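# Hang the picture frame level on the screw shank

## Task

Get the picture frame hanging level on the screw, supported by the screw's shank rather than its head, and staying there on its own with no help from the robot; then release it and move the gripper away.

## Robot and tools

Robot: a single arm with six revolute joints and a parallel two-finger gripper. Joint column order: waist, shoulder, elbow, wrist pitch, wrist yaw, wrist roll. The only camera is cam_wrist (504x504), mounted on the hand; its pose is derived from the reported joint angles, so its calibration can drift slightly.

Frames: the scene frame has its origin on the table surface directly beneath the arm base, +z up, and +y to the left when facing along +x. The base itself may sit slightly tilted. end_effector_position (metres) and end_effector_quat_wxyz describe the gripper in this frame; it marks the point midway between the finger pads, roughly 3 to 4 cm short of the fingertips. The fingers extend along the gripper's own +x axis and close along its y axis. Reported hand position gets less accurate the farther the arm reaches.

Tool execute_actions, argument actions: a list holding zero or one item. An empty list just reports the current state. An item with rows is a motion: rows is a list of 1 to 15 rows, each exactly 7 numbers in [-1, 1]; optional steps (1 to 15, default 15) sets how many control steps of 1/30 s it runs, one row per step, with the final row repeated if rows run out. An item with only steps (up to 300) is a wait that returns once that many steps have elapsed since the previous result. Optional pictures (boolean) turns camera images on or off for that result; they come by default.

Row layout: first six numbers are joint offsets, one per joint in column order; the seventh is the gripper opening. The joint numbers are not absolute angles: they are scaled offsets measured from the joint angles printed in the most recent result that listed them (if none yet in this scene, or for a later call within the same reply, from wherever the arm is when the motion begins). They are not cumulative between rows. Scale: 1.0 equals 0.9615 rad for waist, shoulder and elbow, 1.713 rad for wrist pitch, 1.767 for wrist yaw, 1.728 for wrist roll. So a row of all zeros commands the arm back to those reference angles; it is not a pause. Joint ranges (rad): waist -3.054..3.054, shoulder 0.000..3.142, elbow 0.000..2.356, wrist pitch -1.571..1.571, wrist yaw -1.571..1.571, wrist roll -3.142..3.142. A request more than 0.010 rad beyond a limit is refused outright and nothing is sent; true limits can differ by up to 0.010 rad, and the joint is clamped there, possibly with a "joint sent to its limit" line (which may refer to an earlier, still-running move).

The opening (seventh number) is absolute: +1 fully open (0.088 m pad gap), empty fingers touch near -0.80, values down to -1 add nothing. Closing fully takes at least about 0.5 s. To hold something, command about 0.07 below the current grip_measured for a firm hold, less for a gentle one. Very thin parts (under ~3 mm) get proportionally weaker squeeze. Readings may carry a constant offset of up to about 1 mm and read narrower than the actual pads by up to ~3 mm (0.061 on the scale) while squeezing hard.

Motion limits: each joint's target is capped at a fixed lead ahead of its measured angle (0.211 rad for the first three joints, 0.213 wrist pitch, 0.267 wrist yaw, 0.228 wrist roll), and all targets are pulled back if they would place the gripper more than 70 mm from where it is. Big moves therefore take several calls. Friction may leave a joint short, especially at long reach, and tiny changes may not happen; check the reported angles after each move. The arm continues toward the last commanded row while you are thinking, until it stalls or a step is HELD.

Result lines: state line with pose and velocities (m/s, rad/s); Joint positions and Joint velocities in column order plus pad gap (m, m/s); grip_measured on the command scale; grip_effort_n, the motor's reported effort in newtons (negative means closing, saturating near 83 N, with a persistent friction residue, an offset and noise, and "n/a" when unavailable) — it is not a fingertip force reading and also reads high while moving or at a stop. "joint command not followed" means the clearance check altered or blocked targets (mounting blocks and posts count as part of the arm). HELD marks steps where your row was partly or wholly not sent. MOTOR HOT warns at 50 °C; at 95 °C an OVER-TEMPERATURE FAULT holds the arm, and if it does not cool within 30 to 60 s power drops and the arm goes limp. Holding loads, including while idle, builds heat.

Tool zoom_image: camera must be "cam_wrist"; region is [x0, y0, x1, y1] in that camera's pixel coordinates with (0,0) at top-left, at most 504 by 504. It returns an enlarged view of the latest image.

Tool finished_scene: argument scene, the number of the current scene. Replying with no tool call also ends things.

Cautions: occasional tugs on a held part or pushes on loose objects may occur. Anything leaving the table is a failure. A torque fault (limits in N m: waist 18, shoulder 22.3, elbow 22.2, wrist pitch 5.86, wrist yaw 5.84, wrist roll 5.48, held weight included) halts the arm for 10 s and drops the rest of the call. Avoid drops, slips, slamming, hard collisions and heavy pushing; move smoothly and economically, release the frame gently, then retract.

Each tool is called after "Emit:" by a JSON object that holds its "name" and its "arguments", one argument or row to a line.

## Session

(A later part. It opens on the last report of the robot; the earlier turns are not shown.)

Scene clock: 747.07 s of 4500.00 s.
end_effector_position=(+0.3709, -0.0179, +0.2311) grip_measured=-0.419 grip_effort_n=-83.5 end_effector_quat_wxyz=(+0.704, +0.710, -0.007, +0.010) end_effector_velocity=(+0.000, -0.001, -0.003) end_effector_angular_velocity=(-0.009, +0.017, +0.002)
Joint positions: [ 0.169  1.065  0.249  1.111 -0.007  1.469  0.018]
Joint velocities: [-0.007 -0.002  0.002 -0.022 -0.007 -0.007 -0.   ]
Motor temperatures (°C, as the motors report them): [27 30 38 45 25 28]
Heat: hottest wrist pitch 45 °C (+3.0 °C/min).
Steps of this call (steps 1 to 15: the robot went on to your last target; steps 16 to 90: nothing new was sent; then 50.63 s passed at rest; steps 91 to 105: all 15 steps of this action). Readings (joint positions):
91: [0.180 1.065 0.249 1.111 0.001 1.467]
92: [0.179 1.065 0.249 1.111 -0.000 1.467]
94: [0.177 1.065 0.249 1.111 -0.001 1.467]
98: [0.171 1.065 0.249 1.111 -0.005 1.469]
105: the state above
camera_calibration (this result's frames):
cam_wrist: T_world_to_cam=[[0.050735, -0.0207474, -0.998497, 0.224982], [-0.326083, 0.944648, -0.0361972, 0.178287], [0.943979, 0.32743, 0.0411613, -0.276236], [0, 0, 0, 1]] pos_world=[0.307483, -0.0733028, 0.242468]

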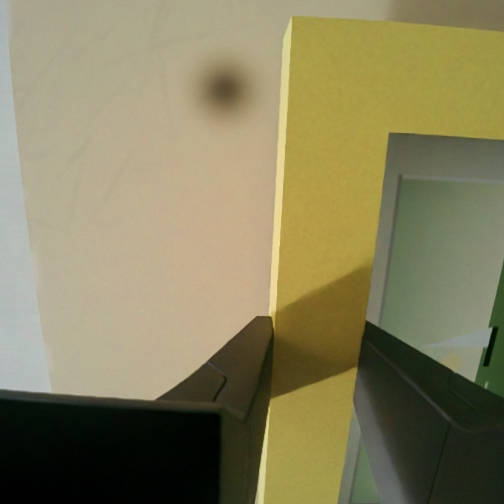

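Emit:
{"name": "execute_actions", "arguments": {
  "actions": [
    {"rows": [[-0.003,-0.006,0.012,0.004,0,0.002,-0.56],[-0.003,-0.003,0.008,0.005,0,0.002,-0.56],[-0.003,0.0,0.005,0.006,0,0.002,-0.56],[-0.003,0.002,0.003,0.007,0,0.002,-0.56],[-0.003,0.004,0.002,0.008,0,0.002,-0.56],[-0.003,0.006,0.001,0.009,0,0.002,-0.56],[-0.003,0.008,0.0,0.0105,0,0.002,-0.56],[-0.003,0.0105,-0.0008,0.012,0,0.002,-0.56],[-0.003,0.013,-0.0016,0.0138,0,0.002,-0.56],[-0.003,0.0155,-0.0024,0.0156,0,0.002,-0.56],[-0.003,0.018,-0.0032,0.0174,0,0.002,-0.56],[-0.003,0.0205,-0.004,0.0192,0,0.002,-0.56],[-0.003,0.0225,-0.005,0.0208,0,0.002,-0.56],[-0.003,0.024,-0.0057,0.022,0,0.002,-0.56]], "steps": 15}
  ],
  "pictures": false
}}

Emit:
{"name": "execute_actions", "arguments": {
  "actions": [
    {"steps": 12}
  ]
}}

Scene clock: 764.20 s of 4500.00 s.
end_effector_position=(+0.3710, -0.0179, +0.2304) grip_measured=-0.419 grip_effort_n=-83.5 end_effector_quat_wxyz=(+0.703, +0.711, -0.010, +0.012) end_effector_velocity=(-0.002, +0.003, -0.004) end_effector_angular_velocity=(-0.009, -0.009, +0.018)
Joint positions: [ 0.168  1.079  0.245  1.137 -0.007  1.469  0.018]
Joint velocities: [-0.002  0.027 -0.017  0.051 -0.022 -0.007 -0.   ]
Motor temperatures (°C, as the motors report them): [27 30 39 46 25 28]
Heat: hottest wrist pitch 46 °C (+3.0 °C/min).
Steps of this call (steps 1 to 15: the robot went on to your last target; steps 16 to 90: nothing new was sent; then 13.63 s passed at rest; steps 91 to 105: all 15 steps of this action). Readings (joint positions):
91: [0.168 1.065 0.249 1.111 -0.007 1.469]
92: [0.168 1.065 0.249 1.111 -0.007 1.469]
94: [0.168 1.065 0.249 1.111 -0.007 1.469]
98: [0.168 1.068 0.249 1.116 -0.007 1.469]
105: the state above

Scene clock: 764.60 s of 4500.00 s.
end_effector_position=(+0.3709, -0.0179, +0.2302) grip_measured=-0.419 grip_effort_n=-83.5 end_effector_quat_wxyz=(+0.703, +0.711, -0.011, +0.012) end_effector_velocity=(-0.001, +0.003, -0.006) end_effector_angular_velocity=(-0.009, +0.024, +0.022)
Joint positions: [ 0.168  1.082  0.244  1.143 -0.007  1.469  0.018]
Joint velocities: [-0.002 -0.002 -0.007 -0.022 -0.022 -0.007 -0.   ]
Motor temperatures (°C, as the motors report them): [27 30 38 46 25 28]
Heat: hottest wrist pitch 46 °C (+3.0 °C/min).
Steps of this call (steps 1 to 12: the robot went on to your last target). Readings (joint positions):
1: [0.168 1.080 0.244 1.139 -0.007 1.469]
2: [0.168 1.081 0.244 1.140 -0.007 1.469]
4: [0.168 1.081 0.244 1.141 -0.007 1.469]
8: [0.168 1.082 0.244 1.142 -0.007 1.469]
12: the state above
camera_calibration (this result's frames):
cam_wrist: T_world_to_cam=[[0.0589923, -0.0205467, -0.998047, 0.220902], [-0.324555, 0.945077, -0.0386399, 0.178304], [0.944025, 0.326201, 0.0490838, -0.278144], [0, 0, 0, 1]] pos_world=[0.307413, -0.0732418, 0.241013]

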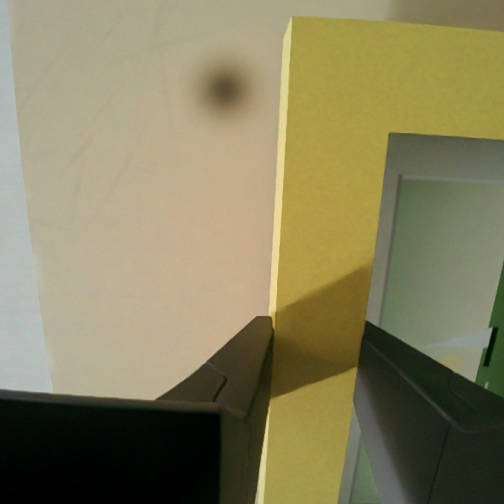

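Emit:
{"name": "execute_actions", "arguments": {
  "actions": [
    {"rows": [[-0.002,0.002,0.002,0.003,0,0.002,-0.56],[-0.002,-0.002,0.004,0.0024,0,0.002,-0.56],[-0.002,-0.005,0.006,0.0016,0,0.002,-0.56],[-0.002,-0.0062,0.0062,0.0007,0,0.002,-0.56],[-0.002,-0.0062,0.0062,-0.0002,0,0.002,-0.56],[-0.002,-0.0062,0.0062,-0.0011,0,0.002,-0.56],[-0.002,-0.0062,0.0062,-0.002,0,0.002,-0.56],[-0.002,-0.0062,0.0062,-0.0029,0,0.002,-0.56],[-0.002,-0.0062,0.0062,-0.0038,0,0.002,-0.56],[-0.002,-0.0062,0.0062,-0.0047,0,0.002,-0.56],[-0.002,-0.0062,0.0062,-0.0056,0,0.002,-0.56],[-0.002,-0.0062,0.0062,-0.0066,0,0.002,-0.56]], "steps": 15}
  ],
  "pictures": false
}}

Emit:
{"name": "execute_actions", "arguments": {
  "actions": [
    {"steps": 10}
  ]
}}

Scene clock: 787.20 s of 4500.00 s.
end_effector_position=(+0.3708, -0.0178, +0.2296) grip_measured=-0.419 grip_effort_n=-83.5 end_effector_quat_wxyz=(+0.703, +0.711, -0.009, +0.011) end_effector_velocity=(-0.001, -0.001, -0.004) end_effector_angular_velocity=(-0.022, +0.018, -0.008)
Joint positions: [ 0.168  1.08   0.244  1.137 -0.007  1.47   0.018]
Joint velocities: [-0.002 -0.007 -0.002 -0.022  0.007 -0.022  0.   ]
Motor temperatures (°C, as the motors report them): [27 29 37 46 25 28]
Heat: hottest wrist pitch 46 °C (+1.0 °C/min).
Steps of this call (steps 1 to 15: the robot went on to your last target; steps 16 to 90: nothing new was sent; then 19.10 s passed at rest; steps 91 to 105: all 15 steps of this action). Readings (joint positions):
91: [0.168 1.082 0.244 1.143 -0.007 1.469]
92: [0.168 1.082 0.244 1.143 -0.007 1.469]
94: [0.168 1.082 0.244 1.143 -0.007 1.469]
98: [0.168 1.082 0.244 1.142 -0.007 1.469]
105: the state above

Scene clock: 787.53 s of 4500.00 s.
end_effector_position=(+0.3709, -0.0176, +0.2274) grip_measured=-0.419 grip_effort_n=-83.5 end_effector_quat_wxyz=(+0.703, +0.711, -0.005, +0.008) end_effector_velocity=(-0.001, +0.001, -0.002) end_effector_angular_velocity=(-0.023, +0.007, +0.005)
Joint positions: [ 0.168  1.079  0.244  1.126 -0.007  1.47   0.018]
Joint velocities: [-0.002 -0.002 -0.002 -0.007 -0.007 -0.022 -0.   ]
Motor temperatures (°C, as the motors report them): [27 29 37 46 25 28]
Heat: hottest wrist pitch 46 °C (+1.0 °C/min).
Steps of this call (steps 1 to 10: the robot went on to your last target). Readings (joint positions):
1: [0.168 1.080 0.244 1.136 -0.007 1.470]
2: [0.168 1.079 0.244 1.136 -0.007 1.470]
4: [0.168 1.079 0.244 1.131 -0.007 1.470]
8: [0.168 1.079 0.244 1.126 -0.007 1.470]
10: the state above
camera_calibration (this result's frames):
cam_wrist: T_world_to_cam=[[0.0450185, -0.0200693, -0.998785, 0.223499], [-0.326556, 0.944577, -0.033699, 0.177481], [0.944105, 0.327676, 0.0359696, -0.27504], [0, 0, 0, 1]] pos_world=[0.307562, -0.0730351, 0.239101]

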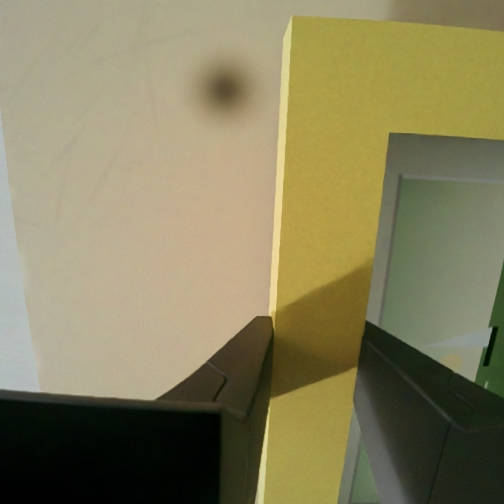

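Emit:
{"name": "execute_actions", "arguments": {
  "actions": [
    {"rows": [[-0.002,-0.003,0.004,0.004,0,0.001,-0.56],[-0.002,-0.002,0.002,0.0052,0,0.001,-0.56],[-0.002,0.0,0.001,0.0064,0,0.001,-0.56],[-0.002,0.0022,0.0003,0.008,0,0.001,-0.56],[-0.002,0.0044,-0.0004,0.0096,0,0.001,-0.56],[-0.002,0.0066,-0.0011,0.0112,0,0.001,-0.56],[-0.002,0.0088,-0.0018,0.0128,0,0.001,-0.56],[-0.002,0.011,-0.0025,0.0144,0,0.001,-0.56],[-0.002,0.0132,-0.0032,0.016,0,0.001,-0.56],[-0.002,0.0154,-0.004,0.0176,0,0.001,-0.56],[-0.002,0.0176,-0.0048,0.0192,0,0.001,-0.56],[-0.002,0.0198,-0.0056,0.0208,0,0.001,-0.56],[-0.002,0.022,-0.0064,0.0222,0,0.001,-0.56],[-0.002,0.0243,-0.0071,0.0235,0,0.001,-0.56]], "steps": 15}
  ],
  "pictures": false
}}

Emit:
{"name": "execute_actions", "arguments": {
  "actions": [
    {"steps": 14}
  ]
}}

Scene clock: 802.03 s of 4500.00 s.
end_effector_position=(+0.3710, -0.0177, +0.2269) grip_measured=-0.419 grip_effort_n=-83.5 end_effector_quat_wxyz=(+0.703, +0.711, -0.009, +0.010) end_effector_velocity=(-0.002, -0.001, -0.004) end_effector_angular_velocity=(+0.007, -0.006, -0.010)
Joint positions: [ 0.168  1.095  0.239  1.154 -0.007  1.47   0.018]
Joint velocities: [-0.002  0.027 -0.017  0.051  0.007  0.007 -0.   ]
Motor temperatures (°C, as the motors report them): [27 29 37 46 25 28]
Heat: hottest wrist pitch 46 °C (+1.0 °C/min).
Steps of this call (steps 1 to 30: the robot went on to your last target; steps 31 to 90: nothing new was sent; then 11.00 s passed at rest; steps 91 to 105: all 15 steps of this action). Readings (joint positions):
91: [0.168 1.079 0.244 1.126 -0.007 1.470]
92: [0.168 1.079 0.244 1.126 -0.007 1.470]
94: [0.168 1.079 0.244 1.126 -0.007 1.470]
98: [0.168 1.084 0.243 1.134 -0.007 1.470]
105: the state above

Scene clock: 802.50 s of 4500.00 s.
end_effector_position=(+0.3709, -0.0177, +0.2268) grip_measured=-0.419 grip_effort_n=-83.5 end_effector_quat_wxyz=(+0.703, +0.711, -0.009, +0.011) end_effector_velocity=(+0.000, -0.001, -0.003) end_effector_angular_velocity=(-0.009, +0.017, +0.002)
Joint positions: [ 0.168  1.098  0.238  1.16  -0.007  1.47   0.018]
Joint velocities: [-0.007 -0.002  0.002 -0.022 -0.007 -0.007 -0.   ]
Motor temperatures (°C, as the motors report them): [27 29 37 46 25 28]
Heat: hottest wrist pitch 46 °C (+1.0 °C/min).
Steps of this call (steps 1 to 14: the robot went on to your last target). Readings (joint positions):
1: [0.168 1.096 0.239 1.156 -0.007 1.470]
2: [0.168 1.096 0.239 1.157 -0.007 1.470]
4: [0.168 1.097 0.239 1.158 -0.007 1.470]
8: [0.168 1.098 0.238 1.159 -0.007 1.470]
14: the state above
camera_calibration (this result's frames):
cam_wrist: T_world_to_cam=[[0.055168, -0.0202596, -0.998272, 0.219052], [-0.324767, 0.945065, -0.0371276, 0.177666], [0.944184, 0.326254, 0.0455576, -0.277305], [0, 0, 0, 1]] pos_world=[0.307443, -0.072996, 0.237903]

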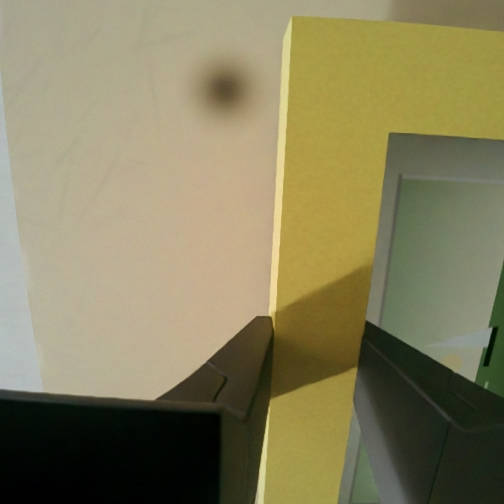

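Emit:
{"name": "execute_actions", "arguments": {
  "actions": [
    {"rows": [[-0.002,0.0,0.002,0.003,0,0.001,-0.56],[-0.002,-0.003,0.004,0.0024,0,0.001,-0.56],[-0.002,-0.0062,0.005,0.0016,0,0.001,-0.56],[-0.002,-0.0062,0.005,0.0007,0,0.001,-0.56],[-0.002,-0.0062,0.005,-0.0002,0,0.001,-0.56],[-0.002,-0.0062,0.005,-0.0011,0,0.001,-0.56],[-0.002,-0.0062,0.005,-0.002,0,0.001,-0.56],[-0.002,-0.0062,0.005,-0.0029,0,0.001,-0.56],[-0.002,-0.0062,0.005,-0.0038,0,0.001,-0.56],[-0.002,-0.0062,0.005,-0.0047,0,0.001,-0.56],[-0.002,-0.0062,0.005,-0.0056,0,0.001,-0.56],[-0.002,-0.0062,0.005,-0.0066,0,0.001,-0.56],[-0.002,-0.0062,0.005,-0.0072,0,0.001,-0.56],[-0.002,-0.0062,0.005,-0.0078,0,0.001,-0.56]], "steps": 15}
  ],
  "pictures": false
}}

Emit:
{"name": "execute_actions", "arguments": {
  "actions": [
    {"steps": 15}
  ]
}}

Scene clock: 819.17 s of 4500.00 s.
end_effector_position=(+0.3709, -0.0173, +0.2240) grip_measured=-0.419 grip_effort_n=-83.5 end_effector_quat_wxyz=(+0.703, +0.711, -0.004, +0.007) end_effector_velocity=(-0.000, +0.004, -0.030) end_effector_angular_velocity=(-0.023, +0.138, +0.020)
Joint positions: [ 0.168  1.097  0.238  1.146 -0.007  1.47   0.018]
Joint velocities: [-0.002 -0.002 -0.002 -0.139 -0.007 -0.022 -0.   ]
Motor temperatures (°C, as the motors report them): [27 28 36 47 25 28]
Heat: hottest wrist pitch 47 °C (+1.0 °C/min).
Steps of this call (steps 1 to 15: the robot went on to your last target; steps 16 to 90: nothing new was sent; then 13.17 s passed at rest; steps 91 to 105: all 15 steps of this action). Readings (joint positions):
91: [0.168 1.098 0.238 1.160 -0.007 1.470]
92: [0.168 1.098 0.238 1.160 -0.007 1.470]
94: [0.168 1.098 0.238 1.160 -0.007 1.470]
98: [0.168 1.098 0.238 1.159 -0.007 1.470]
105: the state above

Scene clock: 819.67 s of 4500.00 s.
end_effector_position=(+0.3710, -0.0172, +0.2233) grip_measured=-0.419 grip_effort_n=-83.5 end_effector_quat_wxyz=(+0.703, +0.711, -0.003, +0.006) end_effector_velocity=(-0.001, +0.000, -0.000) end_effector_angular_velocity=(-0.008, +0.002, +0.005)
Joint positions: [ 0.168  1.097  0.238  1.142 -0.007  1.47   0.018]
Joint velocities: [-0.002 -0.007 -0.002 -0.007 -0.007 -0.007 -0.   ]
Motor temperatures (°C, as the motors report them): [27 28 36 47 25 28]
Heat: hottest wrist pitch 47 °C (+1.0 °C/min).
Steps of this call (steps 1 to 15: the robot went on to your last target). Readings (joint positions):
1: [0.168 1.097 0.238 1.143 -0.007 1.470]
2: [0.168 1.097 0.238 1.143 -0.007 1.470]
4: [0.168 1.097 0.238 1.143 -0.007 1.470]
8: [0.168 1.097 0.238 1.142 -0.007 1.470]
15: the state above
The arm was judged still, so your last target was given up. Only a new action makes it travel on or press farther. Fingers that are still opening or closing keep moving.
camera_calibration (this result's frames):
cam_wrist: T_world_to_cam=[[0.0385968, -0.0201388, -0.999052, 0.221838], [-0.327461, 0.944333, -0.0316867, 0.176884], [0.944076, 0.328374, 0.0298536, -0.273733], [0, 0, 0, 1]] pos_world=[0.307786, -0.0726831, 0.235404]

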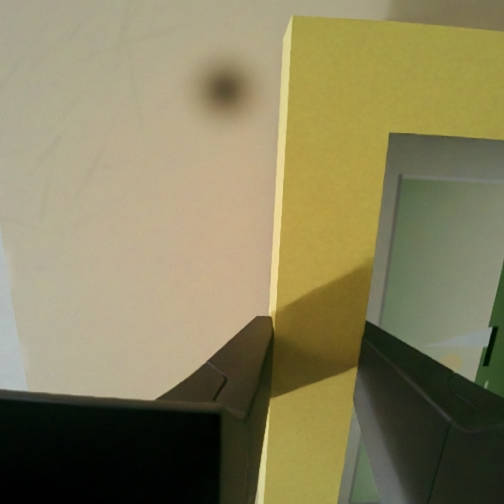

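Emit:
{"name": "execute_actions", "arguments": {
  "actions": [
    {"rows": [[0,-0.004,0.004,0.002,0,0,-0.56],[0,-0.004,0.004,0.0012,0,0,-0.56],[0,-0.003,0.003,0.0004,0,0,-0.56],[0,-0.003,0.003,-0.0004,0,0,-0.56],[0,-0.002,0.002,-0.0012,0,0,-0.56],[0,-0.002,0.002,-0.002,0,0,-0.56],[0,-0.002,0.002,-0.0028,0,0,-0.56],[0,-0.002,0.002,-0.0036,0,0,-0.56],[0,-0.002,0.002,-0.0042,0,0,-0.56],[0,-0.002,0.002,-0.0047,0,0,-0.56]], "steps": 15}
  ]
}}

Scene clock: 833.60 s of 4500.00 s.
end_effector_position=(+0.3710, -0.0170, +0.2221) grip_measured=-0.419 grip_effort_n=-83.5 end_effector_quat_wxyz=(+0.703, +0.711, -0.001, +0.004) end_effector_velocity=(-0.002, -0.001, -0.004) end_effector_angular_velocity=(-0.009, +0.012, +0.002)
Joint positions: [ 0.168  1.097  0.238  1.137 -0.007  1.47   0.018]
Joint velocities: [-0.007 -0.002 -0.007 -0.007 -0.007 -0.007 -0.   ]
Motor temperatures (°C, as the motors report them): [27 29 36 46 25 28]
Heat: hottest wrist pitch 46 °C (+0.0 °C/min).
Steps of this call (steps 1 to 90: nothing new was sent; then 10.43 s passed at rest; steps 91 to 105: all 15 steps of this action). Readings (joint positions):
91: [0.168 1.097 0.238 1.142 -0.007 1.470]
92: [0.168 1.097 0.238 1.142 -0.007 1.470]
94: [0.168 1.097 0.238 1.141 -0.007 1.470]
98: [0.168 1.097 0.238 1.139 -0.007 1.470]
105: the state above
camera_calibration (this result's frames):
cam_wrist: T_world_to_cam=[[0.0333558, -0.0200999, -0.999241, 0.222677], [-0.328542, 0.944014, -0.0299561, 0.176686], [0.9439, 0.329292, 0.0248847, -0.272585], [0, 0, 0, 1]] pos_world=[0.307915, -0.072558, 0.234584]

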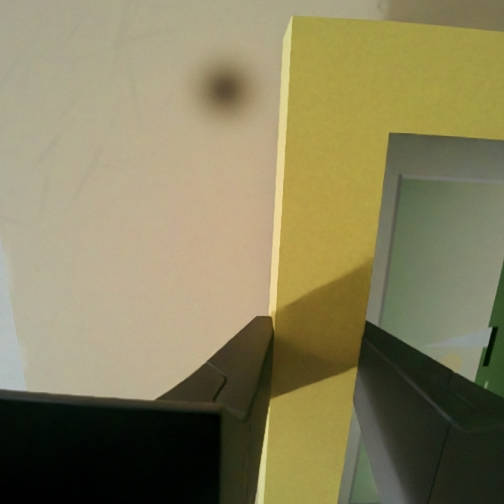

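Emit:
{"name": "execute_actions", "arguments": {
  "actions": [
    {"rows": [[0,0,0,0,0,0,-0.5],[0,0,0,0,0,0,-0.46],[0,0,0,0,0,0,-0.43],[0,0,0,0,0,0,-0.41],[0,0,0,0,0,0,-0.39],[0,0,0,0,0,0,-0.375],[0,0,0,0,0,0,-0.36],[0,0,0,0,0,0,-0.345],[0,0,0,0,0,0,-0.33],[0,0,0,0,0,0,-0.31],[0,0,0,0,0,0,-0.28],[0,0,0,0,0,0,-0.24],[0,0,0,0,0,0,-0.18],[0,0,0,0,0,0,-0.1],[0,0,0,0,0,0,0.05]], "steps": 15}
  ],
  "pictures": false
}}

Emit:
{"name": "execute_actions", "arguments": {
  "actions": [
    {"steps": 15}
  ]
}}

Scene clock: 844.77 s of 4500.00 s.
end_effector_position=(+0.3710, -0.0169, +0.2221) grip_measured=-0.171 grip_effort_n=16.0 end_effector_quat_wxyz=(+0.703, +0.711, -0.000, +0.005) end_effector_velocity=(-0.001, +0.002, -0.005) end_effector_angular_velocity=(-0.021, +0.021, +0.012)
Joint positions: [ 0.168  1.097  0.238  1.137 -0.008  1.47   0.031]
Joint velocities: [ 0.002 -0.002 -0.002 -0.022 -0.007 -0.022  0.112]
Motor temperatures (°C, as the motors report them): [27 29 36 45 25 28]
Heat: hottest wrist pitch 45 °C (-1.0 °C/min).
Steps of this call (steps 1 to 15: the robot went on to your last target; steps 16 to 90: nothing new was sent; then 7.67 s passed at rest; steps 91 to 105: all 15 steps of this action). Readings (joint positions):
91: [0.168 1.097 0.238 1.137 -0.007 1.470]
92: [0.168 1.097 0.238 1.137 -0.007 1.470]
94: [0.168 1.097 0.238 1.137 -0.007 1.470]
98: [0.168 1.097 0.238 1.137 -0.008 1.470]
105: the state above

Scene clock: 845.27 s of 4500.00 s.
end_effector_position=(+0.3710, -0.0169, +0.2221) grip_measured=+0.045 grip_effort_n=16.5 end_effector_quat_wxyz=(+0.703, +0.711, -0.000, +0.005) end_effector_velocity=(-0.000, +0.000, -0.000) end_effector_angular_velocity=(+0.007, -0.003, +0.005)
Joint positions: [ 0.168  1.097  0.238  1.137 -0.008  1.47   0.041]
Joint velocities: [-0.002  0.002 -0.002  0.007 -0.007  0.007  0.001]
Motor temperatures (°C, as the motors report them): [27 29 36 45 25 28]
Heat: hottest wrist pitch 45 °C (-1.0 °C/min).
Steps of this call (steps 1 to 15: the robot went on to your last target). Readings (joint positions):
1: [0.168 1.097 0.238 1.137 -0.008 1.470]
2: [0.168 1.097 0.238 1.137 -0.008 1.470]
4: [0.168 1.097 0.238 1.137 -0.008 1.470]
8: [0.168 1.097 0.238 1.137 -0.008 1.470]
15: the state above
The arm was judged still, so your last target was given up. Only a new action makes it travel on or press farther. Fingers that are still opening or closing keep moving.
camera_calibration (this result's frames):
cam_wrist: T_world_to_cam=[[0.0334558, -0.0200794, -0.999238, 0.222655], [-0.329256, 0.943765, -0.0299886, 0.176846], [0.943648, 0.330008, 0.0249631, -0.272534], [0, 0, 0, 1]] pos_world=[0.307955, -0.0724916, 0.234592]

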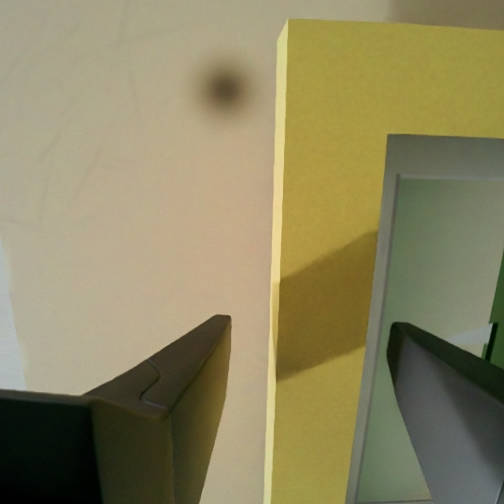

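Emit:
{"name": "execute_actions", "arguments": {
  "actions": [
    {"rows": [[0,-0.012,-0.014,-0.003,0,0,0.1],[0,-0.026,-0.023,-0.007,0,0,0.15],[0,-0.045,-0.035,-0.012,0,0,0.2],[0,-0.068,-0.049,-0.018,0,0,0.2],[0,-0.093,-0.063,-0.024,0,0,0.2],[0,-0.119,-0.077,-0.031,0,0,0.2],[0,-0.145,-0.09,-0.038,0,0,0.2],[0,-0.171,-0.102,-0.046,0,0,0.2],[0,-0.196,-0.113,-0.053,0,0,0.2],[0,-0.219,-0.122,-0.06,0,0,0.2],[0,-0.239,-0.13,-0.066,0,0,0.2],[0,-0.28,-0.13,-0.089,0,0,0.2],[0,-0.33,-0.13,-0.117,0,0,0.2],[0,-0.39,-0.13,-0.151,0,0,0.2],[0,-0.5,-0.13,-0.213,0,0,0.2]], "steps": 15}
  ],
  "pictures": false
}}

Scene clock: 894.27 s of 4500.00 s.
end_effector_position=(+0.3309, -0.0171, +0.2244) grip_measured=+0.195 grip_effort_n=16.5 end_effector_quat_wxyz=(+0.703, +0.711, +0.007, -0.002) end_effector_velocity=(-0.119, -0.003, +0.051) end_effector_angular_velocity=(-0.022, +0.194, +0.042)
Joint positions: [ 0.168  0.794  0.129  0.923 -0.008  1.47   0.049]
Joint velocities: [-0.002 -1.59  -0.051 -1.736 -0.022 -0.022  0.001]
Motor temperatures (°C, as the motors report them): [27 28 35 43 24 28]
Heat: hottest wrist pitch 43 °C (-3.0 °C/min).
Steps of this call (steps 1 to 90: nothing new was sent; then 45.50 s passed at rest; steps 91 to 105: all 15 steps of this action). Readings (joint positions):
91: [0.168 1.097 0.238 1.137 -0.008 1.470]
92: [0.168 1.094 0.237 1.135 -0.008 1.470]
94: [0.168 1.077 0.226 1.125 -0.008 1.470]
98: [0.168 1.001 0.181 1.089 -0.008 1.470]
105: the state above

Emit:
{"name": "execute_actions", "arguments": {
  "actions": [
    {"rows": [[0.01,-0.23,0.0,-0.12,0.01,-0.04,0.4],[0.02,-0.3,0.02,-0.17,0.02,-0.1,0.6],[0.04,-0.4,0.05,-0.24,0.04,-0.2,0.8],[0.088,-0.774,0.198,-0.675,0.084,-0.897,1]], "steps": 15}
  ],
  "pictures": false
}}

Emit:
{"name": "execute_actions", "arguments": {
  "actions": [
    {"steps": 27}
  ]
}}

Scene clock: 901.10 s of 4500.00 s.
end_effector_position=(+0.2629, -0.0320, +0.3012) grip_measured=+0.997 grip_effort_n=16.5 end_effector_quat_wxyz=(+0.920, +0.391, -0.012, -0.028) end_effector_velocity=(-0.025, +0.040, -0.336) end_effector_angular_velocity=(-1.891, +1.648, +0.180)
Joint positions: [0.248 0.073 0.318 0.036 0.135 0.671 0.088]
Joint velocities: [ 0.012 -0.198 -0.002 -1.751  0.037 -1.78   0.006]
Motor temperatures (°C, as the motors report them): [27 28 35 43 24 28]
Heat: hottest wrist pitch 43 °C (-2.0 °C/min).
Steps of this call (steps 1 to 30: the robot went on to your last target; steps 31 to 90: nothing new was sent; then 3.33 s passed at rest; steps 91 to 105: all 15 steps of this action). Readings (joint positions):
91: [0.169 0.614 0.123 0.762 -0.006 1.456]
92: [0.172 0.593 0.124 0.728 0.002 1.417]
94: [0.191 0.513 0.145 0.614 0.041 1.313]
98: [0.233 0.317 0.261 0.415 0.107 1.089]
105: the state above

Scene clock: 902.00 s of 4500.00 s.
end_effector_position=(+0.2539, -0.0257, +0.2485) grip_measured=+1.000 grip_effort_n=16.5 end_effector_quat_wxyz=(+0.992, +0.016, +0.121, -0.017) end_effector_velocity=(-0.001, +0.000, -0.006) end_effector_angular_velocity=(-0.009, +0.027, +0.005)
Joint positions: [ 0.249  0.053  0.318 -0.231  0.138 -0.076  0.088]
Joint velocities: [-0.007  0.002 -0.002 -0.022 -0.007 -0.007  0.   ]
Motor temperatures (°C, as the motors report them): [27 28 35 43 24 28]
Heat: hottest wrist pitch 43 °C (-2.0 °C/min).
Steps of this call (steps 1 to 27: the robot went on to your last target). Readings (joint positions):
1: [0.248 0.069 0.318 -0.023 0.136 0.611]
2: [0.249 0.066 0.318 -0.079 0.136 0.552]
4: [0.249 0.062 0.318 -0.155 0.137 0.432]
8: [0.249 0.055 0.318 -0.208 0.138 0.193]
27: the state above
camera_calibration (this result's frames):
cam_wrist: T_world_to_cam=[[-0.00548061, -0.99998, -0.0032178, -0.0100917], [-0.541723, 0.00567377, -0.840538, 0.378693], [0.840539, -0.00286351, -0.541743, -0.00137968], [0, 0, 0, 1]] pos_world=[0.206251, -0.0122441, 0.317526]

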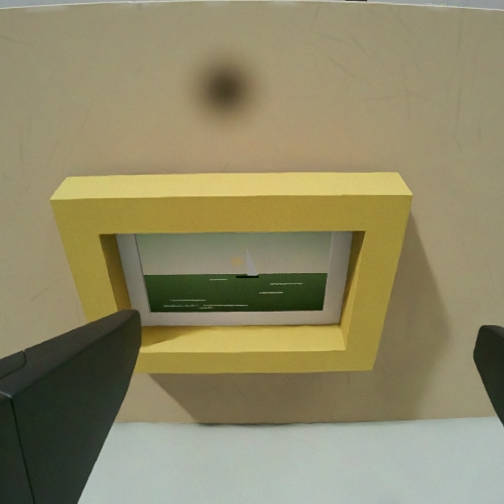

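Emit:
{"name": "zoom_image", "arguments": {
  "camera": "cam_wrist",
  "region": [30, 160, 130, 260]
}}

Emit:
{"name": "zoom_image", "arguments": {
  "camera": "cam_wrist",
  "region": [340, 160, 440, 260]
}}

Emit:
{"name": "zoom_image", "arguments": {
  "camera": "cam_wrist",
  "region": [0, 0, 504, 40]
}}

Emit:
{"name": "zoom_image", "arguments": {
  "camera": "cam_wrist",
  "region": [100, 335, 200, 435]
}}

Emit:
{"name": "zoom_image", "arguments": {
  "camera": "cam_wrist",
  "region": [304, 335, 404, 435]
}}

Region (30, 160, 130, 260) of cam_wrist's 504x504 image, scaled by 5.040, with more detail than that image has.

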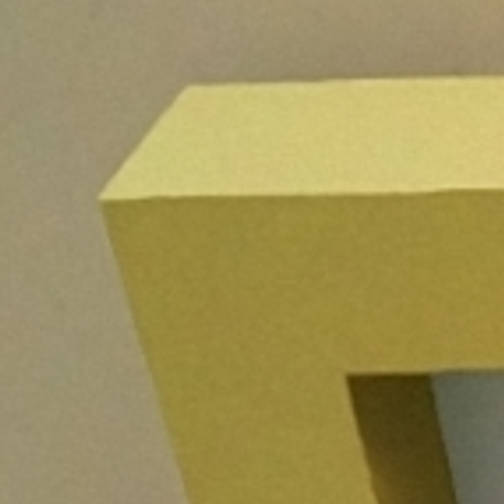

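Region (340, 160, 440, 260) of cam_wrist's 504x504 image, scaled by 5.040, with more detail than that image has.

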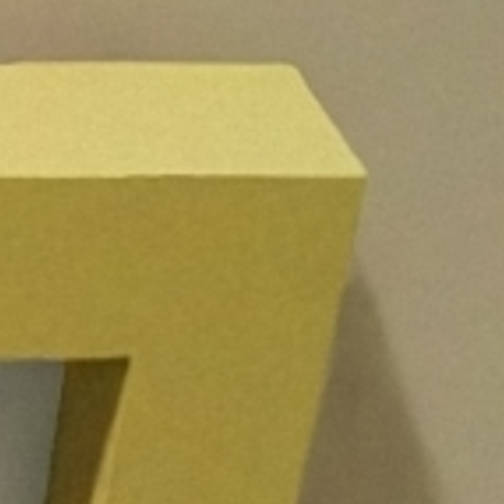

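Region (0, 0, 504, 40) of cam_wrist's 504x504 image, scaled by 1.000; it fills the top 40 rows of this view, and the rest is white.

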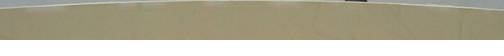

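Region (100, 335, 200, 435) of cam_wrist's 504x504 image, scaled by 5.040, with more detail than that image has.

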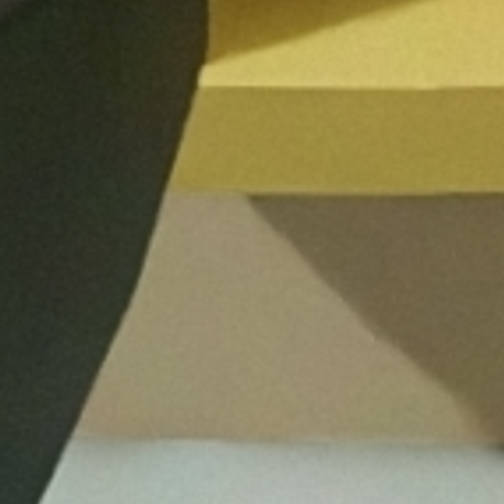

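Region (304, 335, 404, 435) of cam_wrist's 504x504 image, scaled by 5.040, with more detail than that image has.

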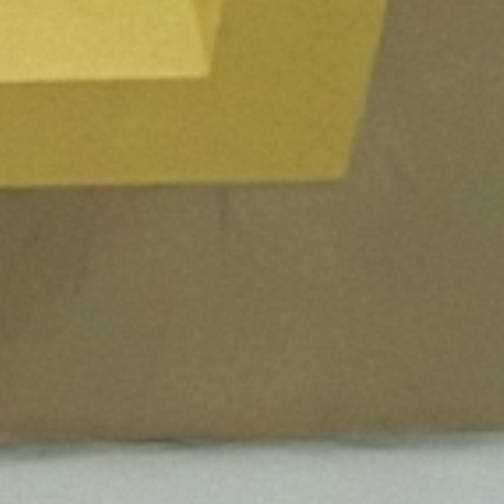

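Emit:
{"name": "zoom_image", "arguments": {
  "camera": "cam_wrist",
  "region": [0, 0, 100, 30]
}}

Emit:
{"name": "zoom_image", "arguments": {
  "camera": "cam_wrist",
  "region": [404, 0, 504, 30]
}}

Region (0, 0, 100, 30) of cam_wrist's 504x504 image, scaled by 5.040, with more detail than that image has; it fills the top 151 rows of this view, and the rest is white.

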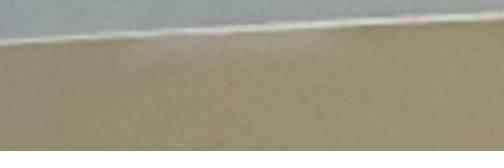

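Region (404, 0, 504, 30) of cam_wrist's 504x504 image, scaled by 5.040, with more detail than that image has; it fills the top 151 rows of this view, and the rest is white.

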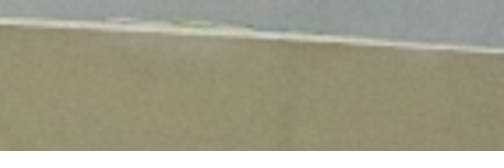

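Emit:
{"name": "execute_actions", "arguments": {
  "actions": [
    {"rows": [[0.005,0.04,0.06,-0.02,0.003,0.005,1],[0.015,0.11,0.16,-0.06,0.008,0.015,1],[0.03,0.2,0.28,-0.11,0.015,0.03,1],[0.05,0.3,0.42,-0.17,0.022,0.05,1],[0.084,0.86,1.0,-0.45,0.0375,0.092,1]], "steps": 15}
  ],
  "pictures": false
}}

Scene clock: 1022.50 s of 4500.00 s.
end_effector_position=(+0.2880, -0.0185, +0.2714) grip_measured=+1.000 grip_effort_n=16.5 end_effector_quat_wxyz=(+0.896, +0.024, +0.443, -0.005) end_effector_velocity=(+0.213, +0.014, +0.144) end_effector_angular_velocity=(-0.048, +0.512, +0.067)
Joint positions: [ 0.326  0.763  1.031 -0.926  0.2    0.075  0.088]
Joint velocities: [ 0.012  1.37   1.468 -0.623 -0.007  0.037  0.   ]
Motor temperatures (°C, as the motors report them): [27 26 39 41 24 28]
Heat: hottest wrist pitch 41 °C (+0.0 °C/min).
Steps of this call (steps 1 to 30: the robot went on to your last target; steps 31 to 90: nothing new was sent; then 117.00 s passed at rest; steps 91 to 105: all 15 steps of this action). Readings (joint positions):
91: [0.250 0.057 0.324 -0.240 0.138 -0.077]
92: [0.252 0.076 0.347 -0.270 0.141 -0.073]
94: [0.266 0.167 0.440 -0.360 0.154 -0.044]
98: [0.312 0.387 0.662 -0.579 0.188 0.045]
105: the state above

Emit:
{"name": "execute_actions", "arguments": {
  "actions": [
    {"rows": [[0.004,0.15,0.3,-0.055,0.0024,0.0046,1],[0.004,0.19,0.35,-0.07,0.0024,0.0046,1],[0.004,0.24,0.41,-0.085,0.0024,0.0046,1],[0.004,0.29,0.47,-0.1,0.0024,0.0046,1],[0.004,0.34,0.52,-0.115,0.0024,0.0046,1],[0.004,0.39,0.565,-0.128,0.0024,0.0046,1],[0.004,0.44,0.6,-0.138,0.0024,0.0046,1],[0.004,0.485,0.62,-0.144,0.0024,0.0046,1],[0.004,0.525,0.627,-0.1465,0.0024,0.0046,1],[0.004,0.56,0.627,-0.1465,0.0024,0.0046,1],[0.004,0.585,0.627,-0.1465,0.0024,0.0046,1],[0.004,0.605,0.627,-0.1465,0.0024,0.0046,1],[0.004,0.6157,0.627,-0.1465,0.0024,0.0046,1]], "steps": 15}
  ],
  "pictures": false
}}

Emit:
{"name": "execute_actions", "arguments": {
  "actions": [
    {"steps": 16}
  ]
}}

Scene clock: 1034.97 s of 4500.00 s.
end_effector_position=(+0.3853, -0.0062, +0.2894) grip_measured=+1.000 grip_effort_n=16.5 end_effector_quat_wxyz=(+0.841, +0.002, +0.540, -0.001) end_effector_velocity=(+0.045, +0.036, -0.195) end_effector_angular_velocity=(-0.120, +0.665, +0.118)
Joint positions: [ 0.327  1.325  1.609 -1.17   0.202  0.08   0.088]
Joint velocities: [-0.002  0.549 -0.007 -0.125  0.007 -0.022  0.   ]
Motor temperatures (°C, as the motors report them): [27 26 40 40 24 28]
Heat: hottest elbow 40 °C (-1.0 °C/min).
Steps of this call (steps 1 to 30: the robot went on to your last target; steps 31 to 90: nothing new was sent; then 8.97 s passed at rest; steps 91 to 105: all 15 steps of this action). Readings (joint positions):
91: [0.327 0.880 1.273 -1.007 0.202 0.080]
92: [0.327 0.891 1.290 -1.021 0.202 0.080]
94: [0.327 0.941 1.357 -1.050 0.202 0.080]
98: [0.327 1.096 1.530 -1.119 0.202 0.080]
105: the state above

Scene clock: 1035.50 s of 4500.00 s.
end_effector_position=(+0.3897, -0.0048, +0.2851) grip_measured=+1.000 grip_effort_n=16.5 end_effector_quat_wxyz=(+0.837, +0.000, +0.547, -0.001) end_effector_velocity=(+0.002, -0.002, +0.002) end_effector_angular_velocity=(-0.008, -0.012, -0.000)
Joint positions: [ 0.327  1.351  1.623 -1.174  0.202  0.08   0.088]
Joint velocities: [-0.002 -0.002  0.002  0.007  0.007 -0.007  0.   ]
Motor temperatures (°C, as the motors report them): [27 26 40 40 24 28]
Heat: hottest elbow 40 °C (-1.0 °C/min).
Steps of this call (steps 1 to 16: the robot went on to your last target). Readings (joint positions):
1: [0.327 1.339 1.609 -1.172 0.202 0.080]
2: [0.327 1.348 1.609 -1.172 0.202 0.080]
4: [0.327 1.351 1.611 -1.174 0.202 0.080]
8: [0.327 1.351 1.623 -1.174 0.202 0.080]
16: the state above
camera_calibration (this result's frames):
cam_wrist: T_world_to_cam=[[0.0372763, -0.99924, -0.011408, -0.00266037], [-0.995855, -0.0361975, -0.0834396, 0.443799], [0.0829632, 0.014471, -0.996448, 0.329306], [0, 0, 0, 1]] pos_world=[0.414738, 0.00864064, 0.365136]

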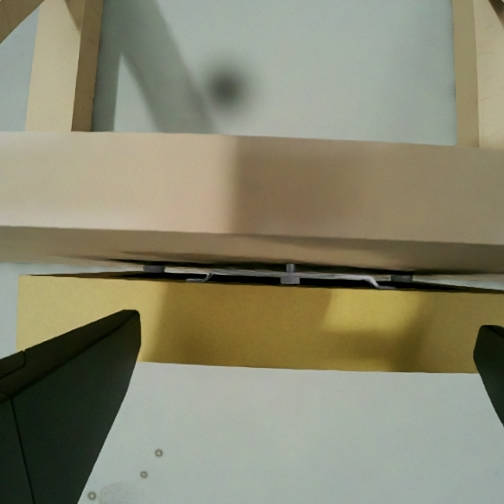

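Emit:
{"name": "zoom_image", "arguments": {
  "camera": "cam_wrist",
  "region": [170, 240, 420, 310]
}}

Emit:
{"name": "zoom_image", "arguments": {
  "camera": "cam_wrist",
  "region": [250, 250, 330, 300]
}}

Region (170, 240, 420, 310) of cam_wrist's 504x504 image, scaled by 2.016, with more detail than that image has; it fills the top 141 rows of this view, and the rest is white.

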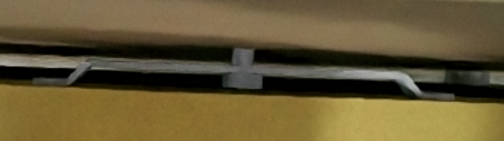

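Region (250, 250, 330, 300) of cam_wrist's 504x504 image, scaled by 6.300, with more detail than that image has; it fills the top 315 rows of this view, and the rest is white.

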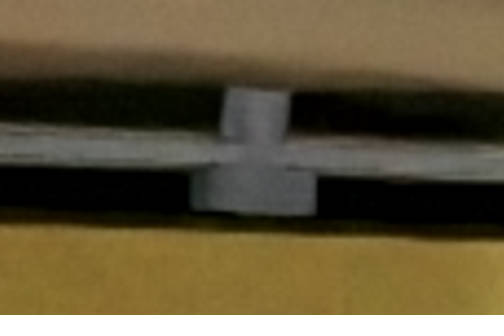

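Emit:
{"name": "execute_actions", "arguments": {
  "actions": [
    {"rows": [[0,0,-0.012,0.003,0,0,1],[0,0,-0.017,0.005,0,0,1],[0,0,-0.022,0.008,0,0,1],[0,0,-0.028,0.0115,0,0,1],[0,0,-0.034,0.015,0,0,1],[0,0,-0.04,0.0185,0,0,1],[0,0,-0.046,0.022,0,0,1],[0,0,-0.051,0.025,0,0,1],[0,0,-0.056,0.0275,0,0,1],[0,0,-0.06,0.0295,0,0,1],[0,0,-0.062,0.0307,0,0,1]], "steps": 15}
  ],
  "pictures": false
}}

Emit:
{"name": "execute_actions", "arguments": {
  "actions": [
    {"steps": 10}
  ]
}}

Scene clock: 1064.87 s of 4500.00 s.
end_effector_position=(+0.3920, -0.0027, +0.2735) grip_measured=+1.000 grip_effort_n=16.5 end_effector_quat_wxyz=(+0.837, +0.000, +0.547, -0.001) end_effector_velocity=(+0.003, +0.002, -0.005) end_effector_angular_velocity=(+0.011, -0.011, -0.008)
Joint positions: [ 0.327  1.351  1.576 -1.128  0.202  0.08   0.088]
Joint velocities: [-0.002 -0.002 -0.027  0.037 -0.007  0.007  0.   ]
Motor temperatures (°C, as the motors report them): [27 29 40 37 25 28]
Heat: hottest elbow 40 °C (-1.0 °C/min).
Steps of this call (steps 1 to 15: the robot went on to your last target; steps 16 to 90: nothing new was sent; then 25.87 s passed at rest; steps 91 to 105: all 15 steps of this action). Readings (joint positions):
91: [0.327 1.351 1.623 -1.174 0.202 0.080]
92: [0.327 1.351 1.623 -1.174 0.202 0.080]
94: [0.327 1.351 1.620 -1.169 0.202 0.080]
98: [0.327 1.351 1.600 -1.149 0.202 0.080]
105: the state above

Scene clock: 1065.20 s of 4500.00 s.
end_effector_position=(+0.3923, -0.0026, +0.2732) grip_measured=+1.000 grip_effort_n=16.5 end_effector_quat_wxyz=(+0.837, +0.000, +0.547, -0.001) end_effector_velocity=(-0.002, +0.000, -0.002) end_effector_angular_velocity=(+0.001, +0.013, +0.009)
Joint positions: [ 0.327  1.351  1.574 -1.125  0.202  0.08   0.088]
Joint velocities: [-0.002  0.002 -0.002 -0.007 -0.007 -0.007  0.   ]
Motor temperatures (°C, as the motors report them): [27 29 40 37 25 28]
Heat: hottest elbow 40 °C (-1.0 °C/min).
Steps of this call (steps 1 to 10: the robot went on to your last target). Readings (joint positions):
1: [0.327 1.351 1.576 -1.128 0.202 0.080]
2: [0.327 1.351 1.575 -1.127 0.202 0.080]
4: [0.327 1.351 1.575 -1.126 0.202 0.080]
8: [0.327 1.351 1.574 -1.125 0.202 0.080]
10: the state above
camera_calibration (this result's frames):
cam_wrist: T_world_to_cam=[[0.0372763, -0.99924, -0.011408, -0.000634273], [-0.995855, -0.0361975, -0.0834396, 0.445467], [0.0829632, 0.014471, -0.996448, 0.317175], [0, 0, 0, 1]] pos_world=[0.41733, 0.0109011, 0.353211]

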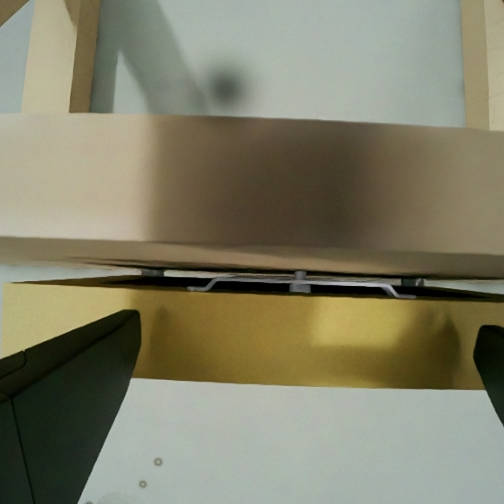

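Emit:
{"name": "execute_actions", "arguments": {
  "actions": [
    {"rows": [[0,0,-0.013,0.003,0,0,1],[0,0,-0.0155,0.0045,0,0,1],[0,0,-0.018,0.006,0,0,1],[0,0,-0.0205,0.0075,0,0,1],[0,0,-0.023,0.009,0,0,1],[0,0,-0.0255,0.0105,0,0,1],[0,0,-0.028,0.012,0,0,1],[0,0,-0.0305,0.0133,0,0,1],[0,0,-0.033,0.0146,0,0,1],[0,0,-0.035,0.0157,0,0,1],[0,0,-0.0368,0.0166,0,0,1]], "steps": 15}
  ],
  "pictures": false
}}

Emit:
{"name": "execute_actions", "arguments": {
  "actions": [
    {"steps": 10}
  ]
}}

Scene clock: 1081.93 s of 4500.00 s.
end_effector_position=(+0.3933, -0.0015, +0.2673) grip_measured=+1.000 grip_effort_n=16.5 end_effector_quat_wxyz=(+0.837, +0.000, +0.547, -0.001) end_effector_velocity=(-0.002, -0.001, -0.006) end_effector_angular_velocity=(-0.012, +0.012, +0.003)
Joint positions: [ 0.327  1.351  1.55  -1.102  0.202  0.08   0.088]
Joint velocities: [-0.002 -0.002 -0.022  0.007  0.007 -0.007  0.   ]
Motor temperatures (°C, as the motors report them): [27 31 38 37 24 28]
Heat: hottest elbow 38 °C (-3.0 °C/min).
Steps of this call (steps 1 to 15: the robot went on to your last target; steps 16 to 90: nothing new was sent; then 13.23 s passed at rest; steps 91 to 105: all 15 steps of this action). Readings (joint positions):
91: [0.327 1.351 1.574 -1.124 0.202 0.080]
92: [0.327 1.351 1.573 -1.123 0.202 0.080]
94: [0.327 1.351 1.570 -1.120 0.202 0.080]
98: [0.327 1.351 1.562 -1.112 0.202 0.080]
105: the state above

Scene clock: 1082.27 s of 4500.00 s.
end_effector_position=(+0.3935, -0.0014, +0.2671) grip_measured=+1.000 grip_effort_n=16.5 end_effector_quat_wxyz=(+0.837, +0.000, +0.547, -0.001) end_effector_velocity=(-0.002, +0.002, -0.001) end_effector_angular_velocity=(+0.003, +0.007, +0.013)
Joint positions: [ 0.327  1.351  1.549 -1.1    0.202  0.08   0.088]
Joint velocities: [ 0.002 -0.002 -0.002 -0.007 -0.007 -0.007  0.   ]
Motor temperatures (°C, as the motors report them): [27 31 38 37 24 28]
Heat: hottest elbow 38 °C (-3.0 °C/min).
Steps of this call (steps 1 to 10: the robot went on to your last target). Readings (joint positions):
1: [0.327 1.351 1.550 -1.101 0.202 0.080]
2: [0.327 1.351 1.550 -1.101 0.202 0.080]
4: [0.327 1.351 1.550 -1.100 0.202 0.080]
8: [0.327 1.351 1.549 -1.100 0.202 0.080]
10: the state above
camera_calibration (this result's frames):
cam_wrist: T_world_to_cam=[[0.0372226, -0.999241, -0.0114519, 0.000404356], [-0.995826, -0.0361348, -0.0838127, 0.446245], [0.0833353, 0.0145238, -0.996416, 0.310904], [0, 0, 0, 1]] pos_world=[0.418458, 0.0120135, 0.347195]

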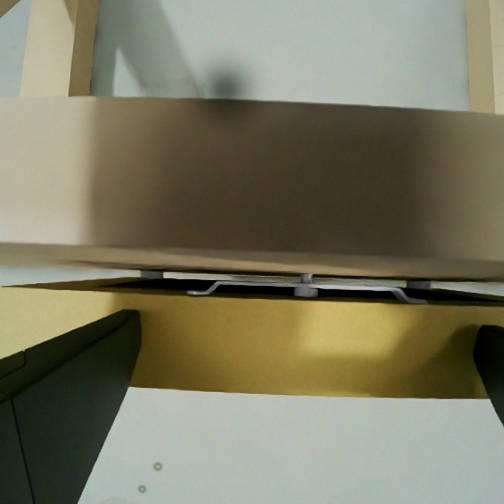

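Emit:
{"name": "zoom_image", "arguments": {
  "camera": "cam_wrist",
  "region": [120, 255, 450, 315]
}}

Emit:
{"name": "zoom_image", "arguments": {
  "camera": "cam_wrist",
  "region": [384, 270, 504, 410]
}}

Region (120, 255, 450, 315) of cam_wrist's 504x504 image, scaled by 1.527, with more detail than that image has; it fills the top 92 rows of this view, and the rest is white.

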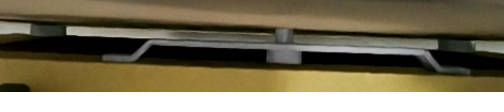

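Region (384, 270, 504, 410) of cam_wrist's 504x504 image, scaled by 3.600, with more detail than that image has; it fills the left 432 columns of this view, and the rest is white.

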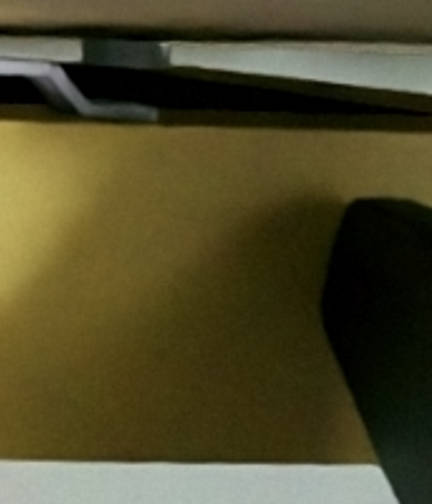

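Emit:
{"name": "execute_actions", "arguments": {
  "actions": [
    {"rows": [[0,0,-0.012,0.0025,0,0,1],[0,0,-0.0133,0.0033,0,0,1],[0,0,-0.0146,0.004,0,0,1],[0,0,-0.0159,0.0048,0,0,1],[0,0,-0.0172,0.0055,0,0,1],[0,0,-0.0185,0.0063,0,0,1],[0,0,-0.0198,0.007,0,0,1],[0,0,-0.0211,0.0078,0,0,1],[0,0,-0.0224,0.0085,0,0,1],[0,0,-0.0238,0.0093,0,0,1]], "steps": 15}
  ],
  "pictures": false
}}

Emit:
{"name": "execute_actions", "arguments": {
  "actions": [
    {"steps": 8}
  ]
}}

Emit:
{"name": "zoom_image", "arguments": {
  "camera": "cam_wrist",
  "region": [120, 255, 450, 315]
}}

Scene clock: 1091.90 s of 4500.00 s.
end_effector_position=(+0.3940, -0.0011, +0.2653) grip_measured=+1.000 grip_effort_n=16.5 end_effector_quat_wxyz=(+0.838, +0.000, +0.546, -0.001) end_effector_velocity=(-0.003, +0.000, -0.002) end_effector_angular_velocity=(+0.007, +0.013, -0.004)
Joint positions: [ 0.327  1.351  1.541 -1.091  0.202  0.08   0.088]
Joint velocities: [-0.002 -0.002 -0.007 -0.007 -0.007  0.007  0.   ]
Motor temperatures (°C, as the motors report them): [27 31 38 37 24 28]
Heat: hottest elbow 38 °C (-2.0 °C/min).
Steps of this call (steps 1 to 15: the robot went on to your last target; steps 16 to 90: nothing new was sent; then 6.13 s passed at rest; steps 91 to 105: all 15 steps of this action). Readings (joint positions):
91: [0.327 1.351 1.549 -1.100 0.202 0.080]
92: [0.327 1.351 1.549 -1.099 0.202 0.080]
94: [0.327 1.351 1.547 -1.097 0.202 0.080]
98: [0.327 1.351 1.544 -1.094 0.202 0.080]
105: the state above

Scene clock: 1092.17 s of 4500.00 s.
end_effector_position=(+0.3940, -0.0010, +0.2652) grip_measured=+1.000 grip_effort_n=16.5 end_effector_quat_wxyz=(+0.838, +0.000, +0.546, -0.001) end_effector_velocity=(-0.003, -0.000, +0.001) end_effector_angular_velocity=(+0.003, +0.003, +0.008)
Joint positions: [ 0.327  1.351  1.541 -1.091  0.202  0.08   0.088]
Joint velocities: [-0.002 -0.007 -0.002 -0.007 -0.007 -0.007  0.   ]
Motor temperatures (°C, as the motors report them): [27 31 38 37 24 28]
Heat: hottest elbow 38 °C (-2.0 °C/min).
Steps of this call (steps 1 to 8: the robot went on to your last target). Readings (joint positions):
1: [0.327 1.351 1.541 -1.091 0.202 0.080]
2: [0.327 1.351 1.541 -1.091 0.202 0.080]
4: [0.327 1.351 1.541 -1.091 0.202 0.080]
8: the state above
camera_calibration (this result's frames):
cam_wrist: T_world_to_cam=[[0.0370614, -0.999246, -0.0115837, 0.000850912], [-0.995738, -0.0359468, -0.0849319, 0.446911], [0.0844515, 0.014682, -0.996319, 0.308435], [0, 0, 0, 1]] pos_world=[0.418927, 0.0123868, 0.345267]

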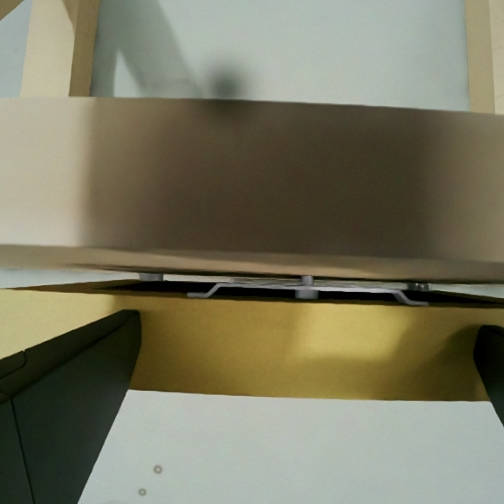

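Region (120, 255, 450, 315) of cam_wrist's 504x504 image, scaled by 1.527, with more detail than that image has; it fills the top 92 rows of this view, and the rest is white.

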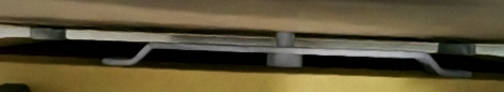

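Emit:
{"name": "execute_actions", "arguments": {
  "actions": [
    {"rows": [[0,0.001,-0.0155,0.0035,0,0,1],[0,0.002,-0.0162,0.003,0,0,1],[0,0.003,-0.0169,0.0026,0,0,1],[0,0.004,-0.0176,0.0023,0,0,1],[0,0.004,-0.0183,0.0023,0,0,1],[0,0.004,-0.019,0.0023,0,0,1],[0,0.004,-0.0197,0.0023,0,0,1],[0,0.004,-0.0204,0.0023,0,0,1],[0,0.004,-0.0211,0.0023,0,0,1],[0,0.004,-0.022,0.0023,0,0,1]], "steps": 15}
  ]
}}

Emit:
{"name": "zoom_image", "arguments": {
  "camera": "cam_wrist",
  "region": [120, 255, 450, 315]
}}

Scene clock: 1106.10 s of 4500.00 s.
end_effector_position=(+0.3939, -0.0010, +0.2645) grip_measured=+1.000 grip_effort_n=16.5 end_effector_quat_wxyz=(+0.837, +0.000, +0.547, -0.001) end_effector_velocity=(-0.003, -0.000, +0.001) end_effector_angular_velocity=(+0.003, +0.003, +0.008)
Joint positions: [ 0.327  1.351  1.539 -1.089  0.202  0.08   0.088]
Joint velocities: [-0.002 -0.007 -0.002 -0.007 -0.007 -0.007  0.   ]
Motor temperatures (°C, as the motors report them): [27 32 37 37 24 28]
Heat: hottest elbow 37 °C (-3.0 °C/min).
Steps of this call (steps 1 to 15: the robot went on to your last target; steps 16 to 90: nothing new was sent; then 10.43 s passed at rest; steps 91 to 105: all 15 steps of this action). Readings (joint positions):
91: [0.327 1.351 1.541 -1.090 0.202 0.080]
92: [0.327 1.351 1.541 -1.090 0.202 0.080]
94: [0.327 1.351 1.541 -1.090 0.202 0.080]
98: [0.327 1.351 1.540 -1.090 0.202 0.080]
105: the state above
camera_calibration (this result's frames):
cam_wrist: T_world_to_cam=[[0.0371688, -0.999243, -0.0114958, 0.000868434], [-0.995797, -0.0360721, -0.0841858, 0.446625], [0.0837074, 0.0145766, -0.996384, 0.308124], [0, 0, 0, 1]] pos_world=[0.418923, 0.0124871, 0.344619]

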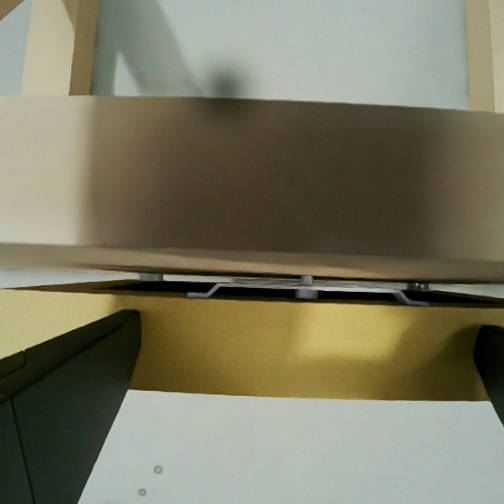

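Region (120, 255, 450, 315) of cam_wrist's 504x504 image, scaled by 1.527, with more detail than that image has; it fills the top 92 rows of this view, and the rest is white.

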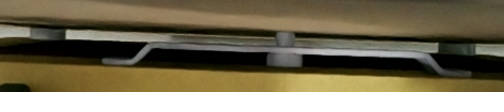

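Emit:
{"name": "execute_actions", "arguments": {
  "actions": [
    {"rows": [[0,0.002,0.0,0,0,0,1],[0,0.001,0.01,0,0,0,1],[0,0,0.015,-0.001,0,0,1],[0,0,0.019,-0.002,-0.001,0,1],[0,0,0.021,-0.003,-0.002,0,1],[0,0,0.021,-0.004,-0.003,0,1],[0,0,0.021,-0.004,-0.0045,0,1],[0,0,0.021,-0.004,-0.006,0,1],[0,0,0.021,-0.004,-0.0072,0,1],[0,0,0.021,-0.004,-0.0082,0,1]], "steps": 15}
  ]
}}

Emit:
{"name": "zoom_image", "arguments": {
  "camera": "cam_wrist",
  "region": [120, 255, 450, 315]
}}

Scene clock: 1143.10 s of 4500.00 s.
end_effector_position=(+0.3941, +0.0003, +0.2668) grip_measured=+1.000 grip_effort_n=16.0 end_effector_quat_wxyz=(+0.838, +0.004, +0.545, +0.004) end_effector_velocity=(-0.002, +0.004, +0.002) end_effector_angular_velocity=(+0.024, +0.001, +0.032)
Joint positions: [ 0.327  1.35   1.546 -1.093  0.192  0.08   0.088]
Joint velocities: [-0.002 -0.007  0.002 -0.007 -0.037 -0.022  0.   ]
Motor temperatures (°C, as the motors report them): [27 32 35 37 24 28]
Heat: hottest wrist pitch 37 °C (-1.0 °C/min).
Steps of this call (steps 1 to 15: the robot went on to your last target; steps 16 to 90: nothing new was sent; then 33.50 s passed at rest; steps 91 to 105: all 15 steps of this action). Readings (joint positions):
91: [0.327 1.351 1.539 -1.089 0.202 0.080]
92: [0.327 1.350 1.539 -1.089 0.202 0.080]
94: [0.327 1.350 1.541 -1.090 0.202 0.080]
98: [0.327 1.350 1.544 -1.091 0.201 0.080]
105: the state above
camera_calibration (this result's frames):
cam_wrist: T_world_to_cam=[[0.040937, -0.998926, -0.0216915, 0.00340448], [-0.99541, -0.0388941, -0.0874445, 0.447698], [0.086507, 0.0251717, -0.995933, 0.309118], [0, 0, 0, 1]] pos_world=[0.418762, 0.0130326, 0.347083]

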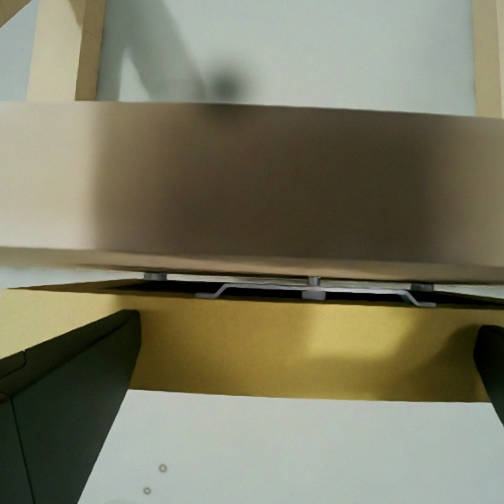

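Region (120, 255, 450, 315) of cam_wrist's 504x504 image, scaled by 1.527, with more detail than that image has; it fills the top 92 rows of this view, and the rest is white.

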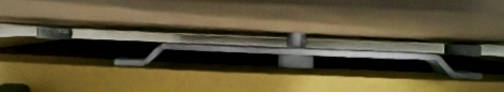

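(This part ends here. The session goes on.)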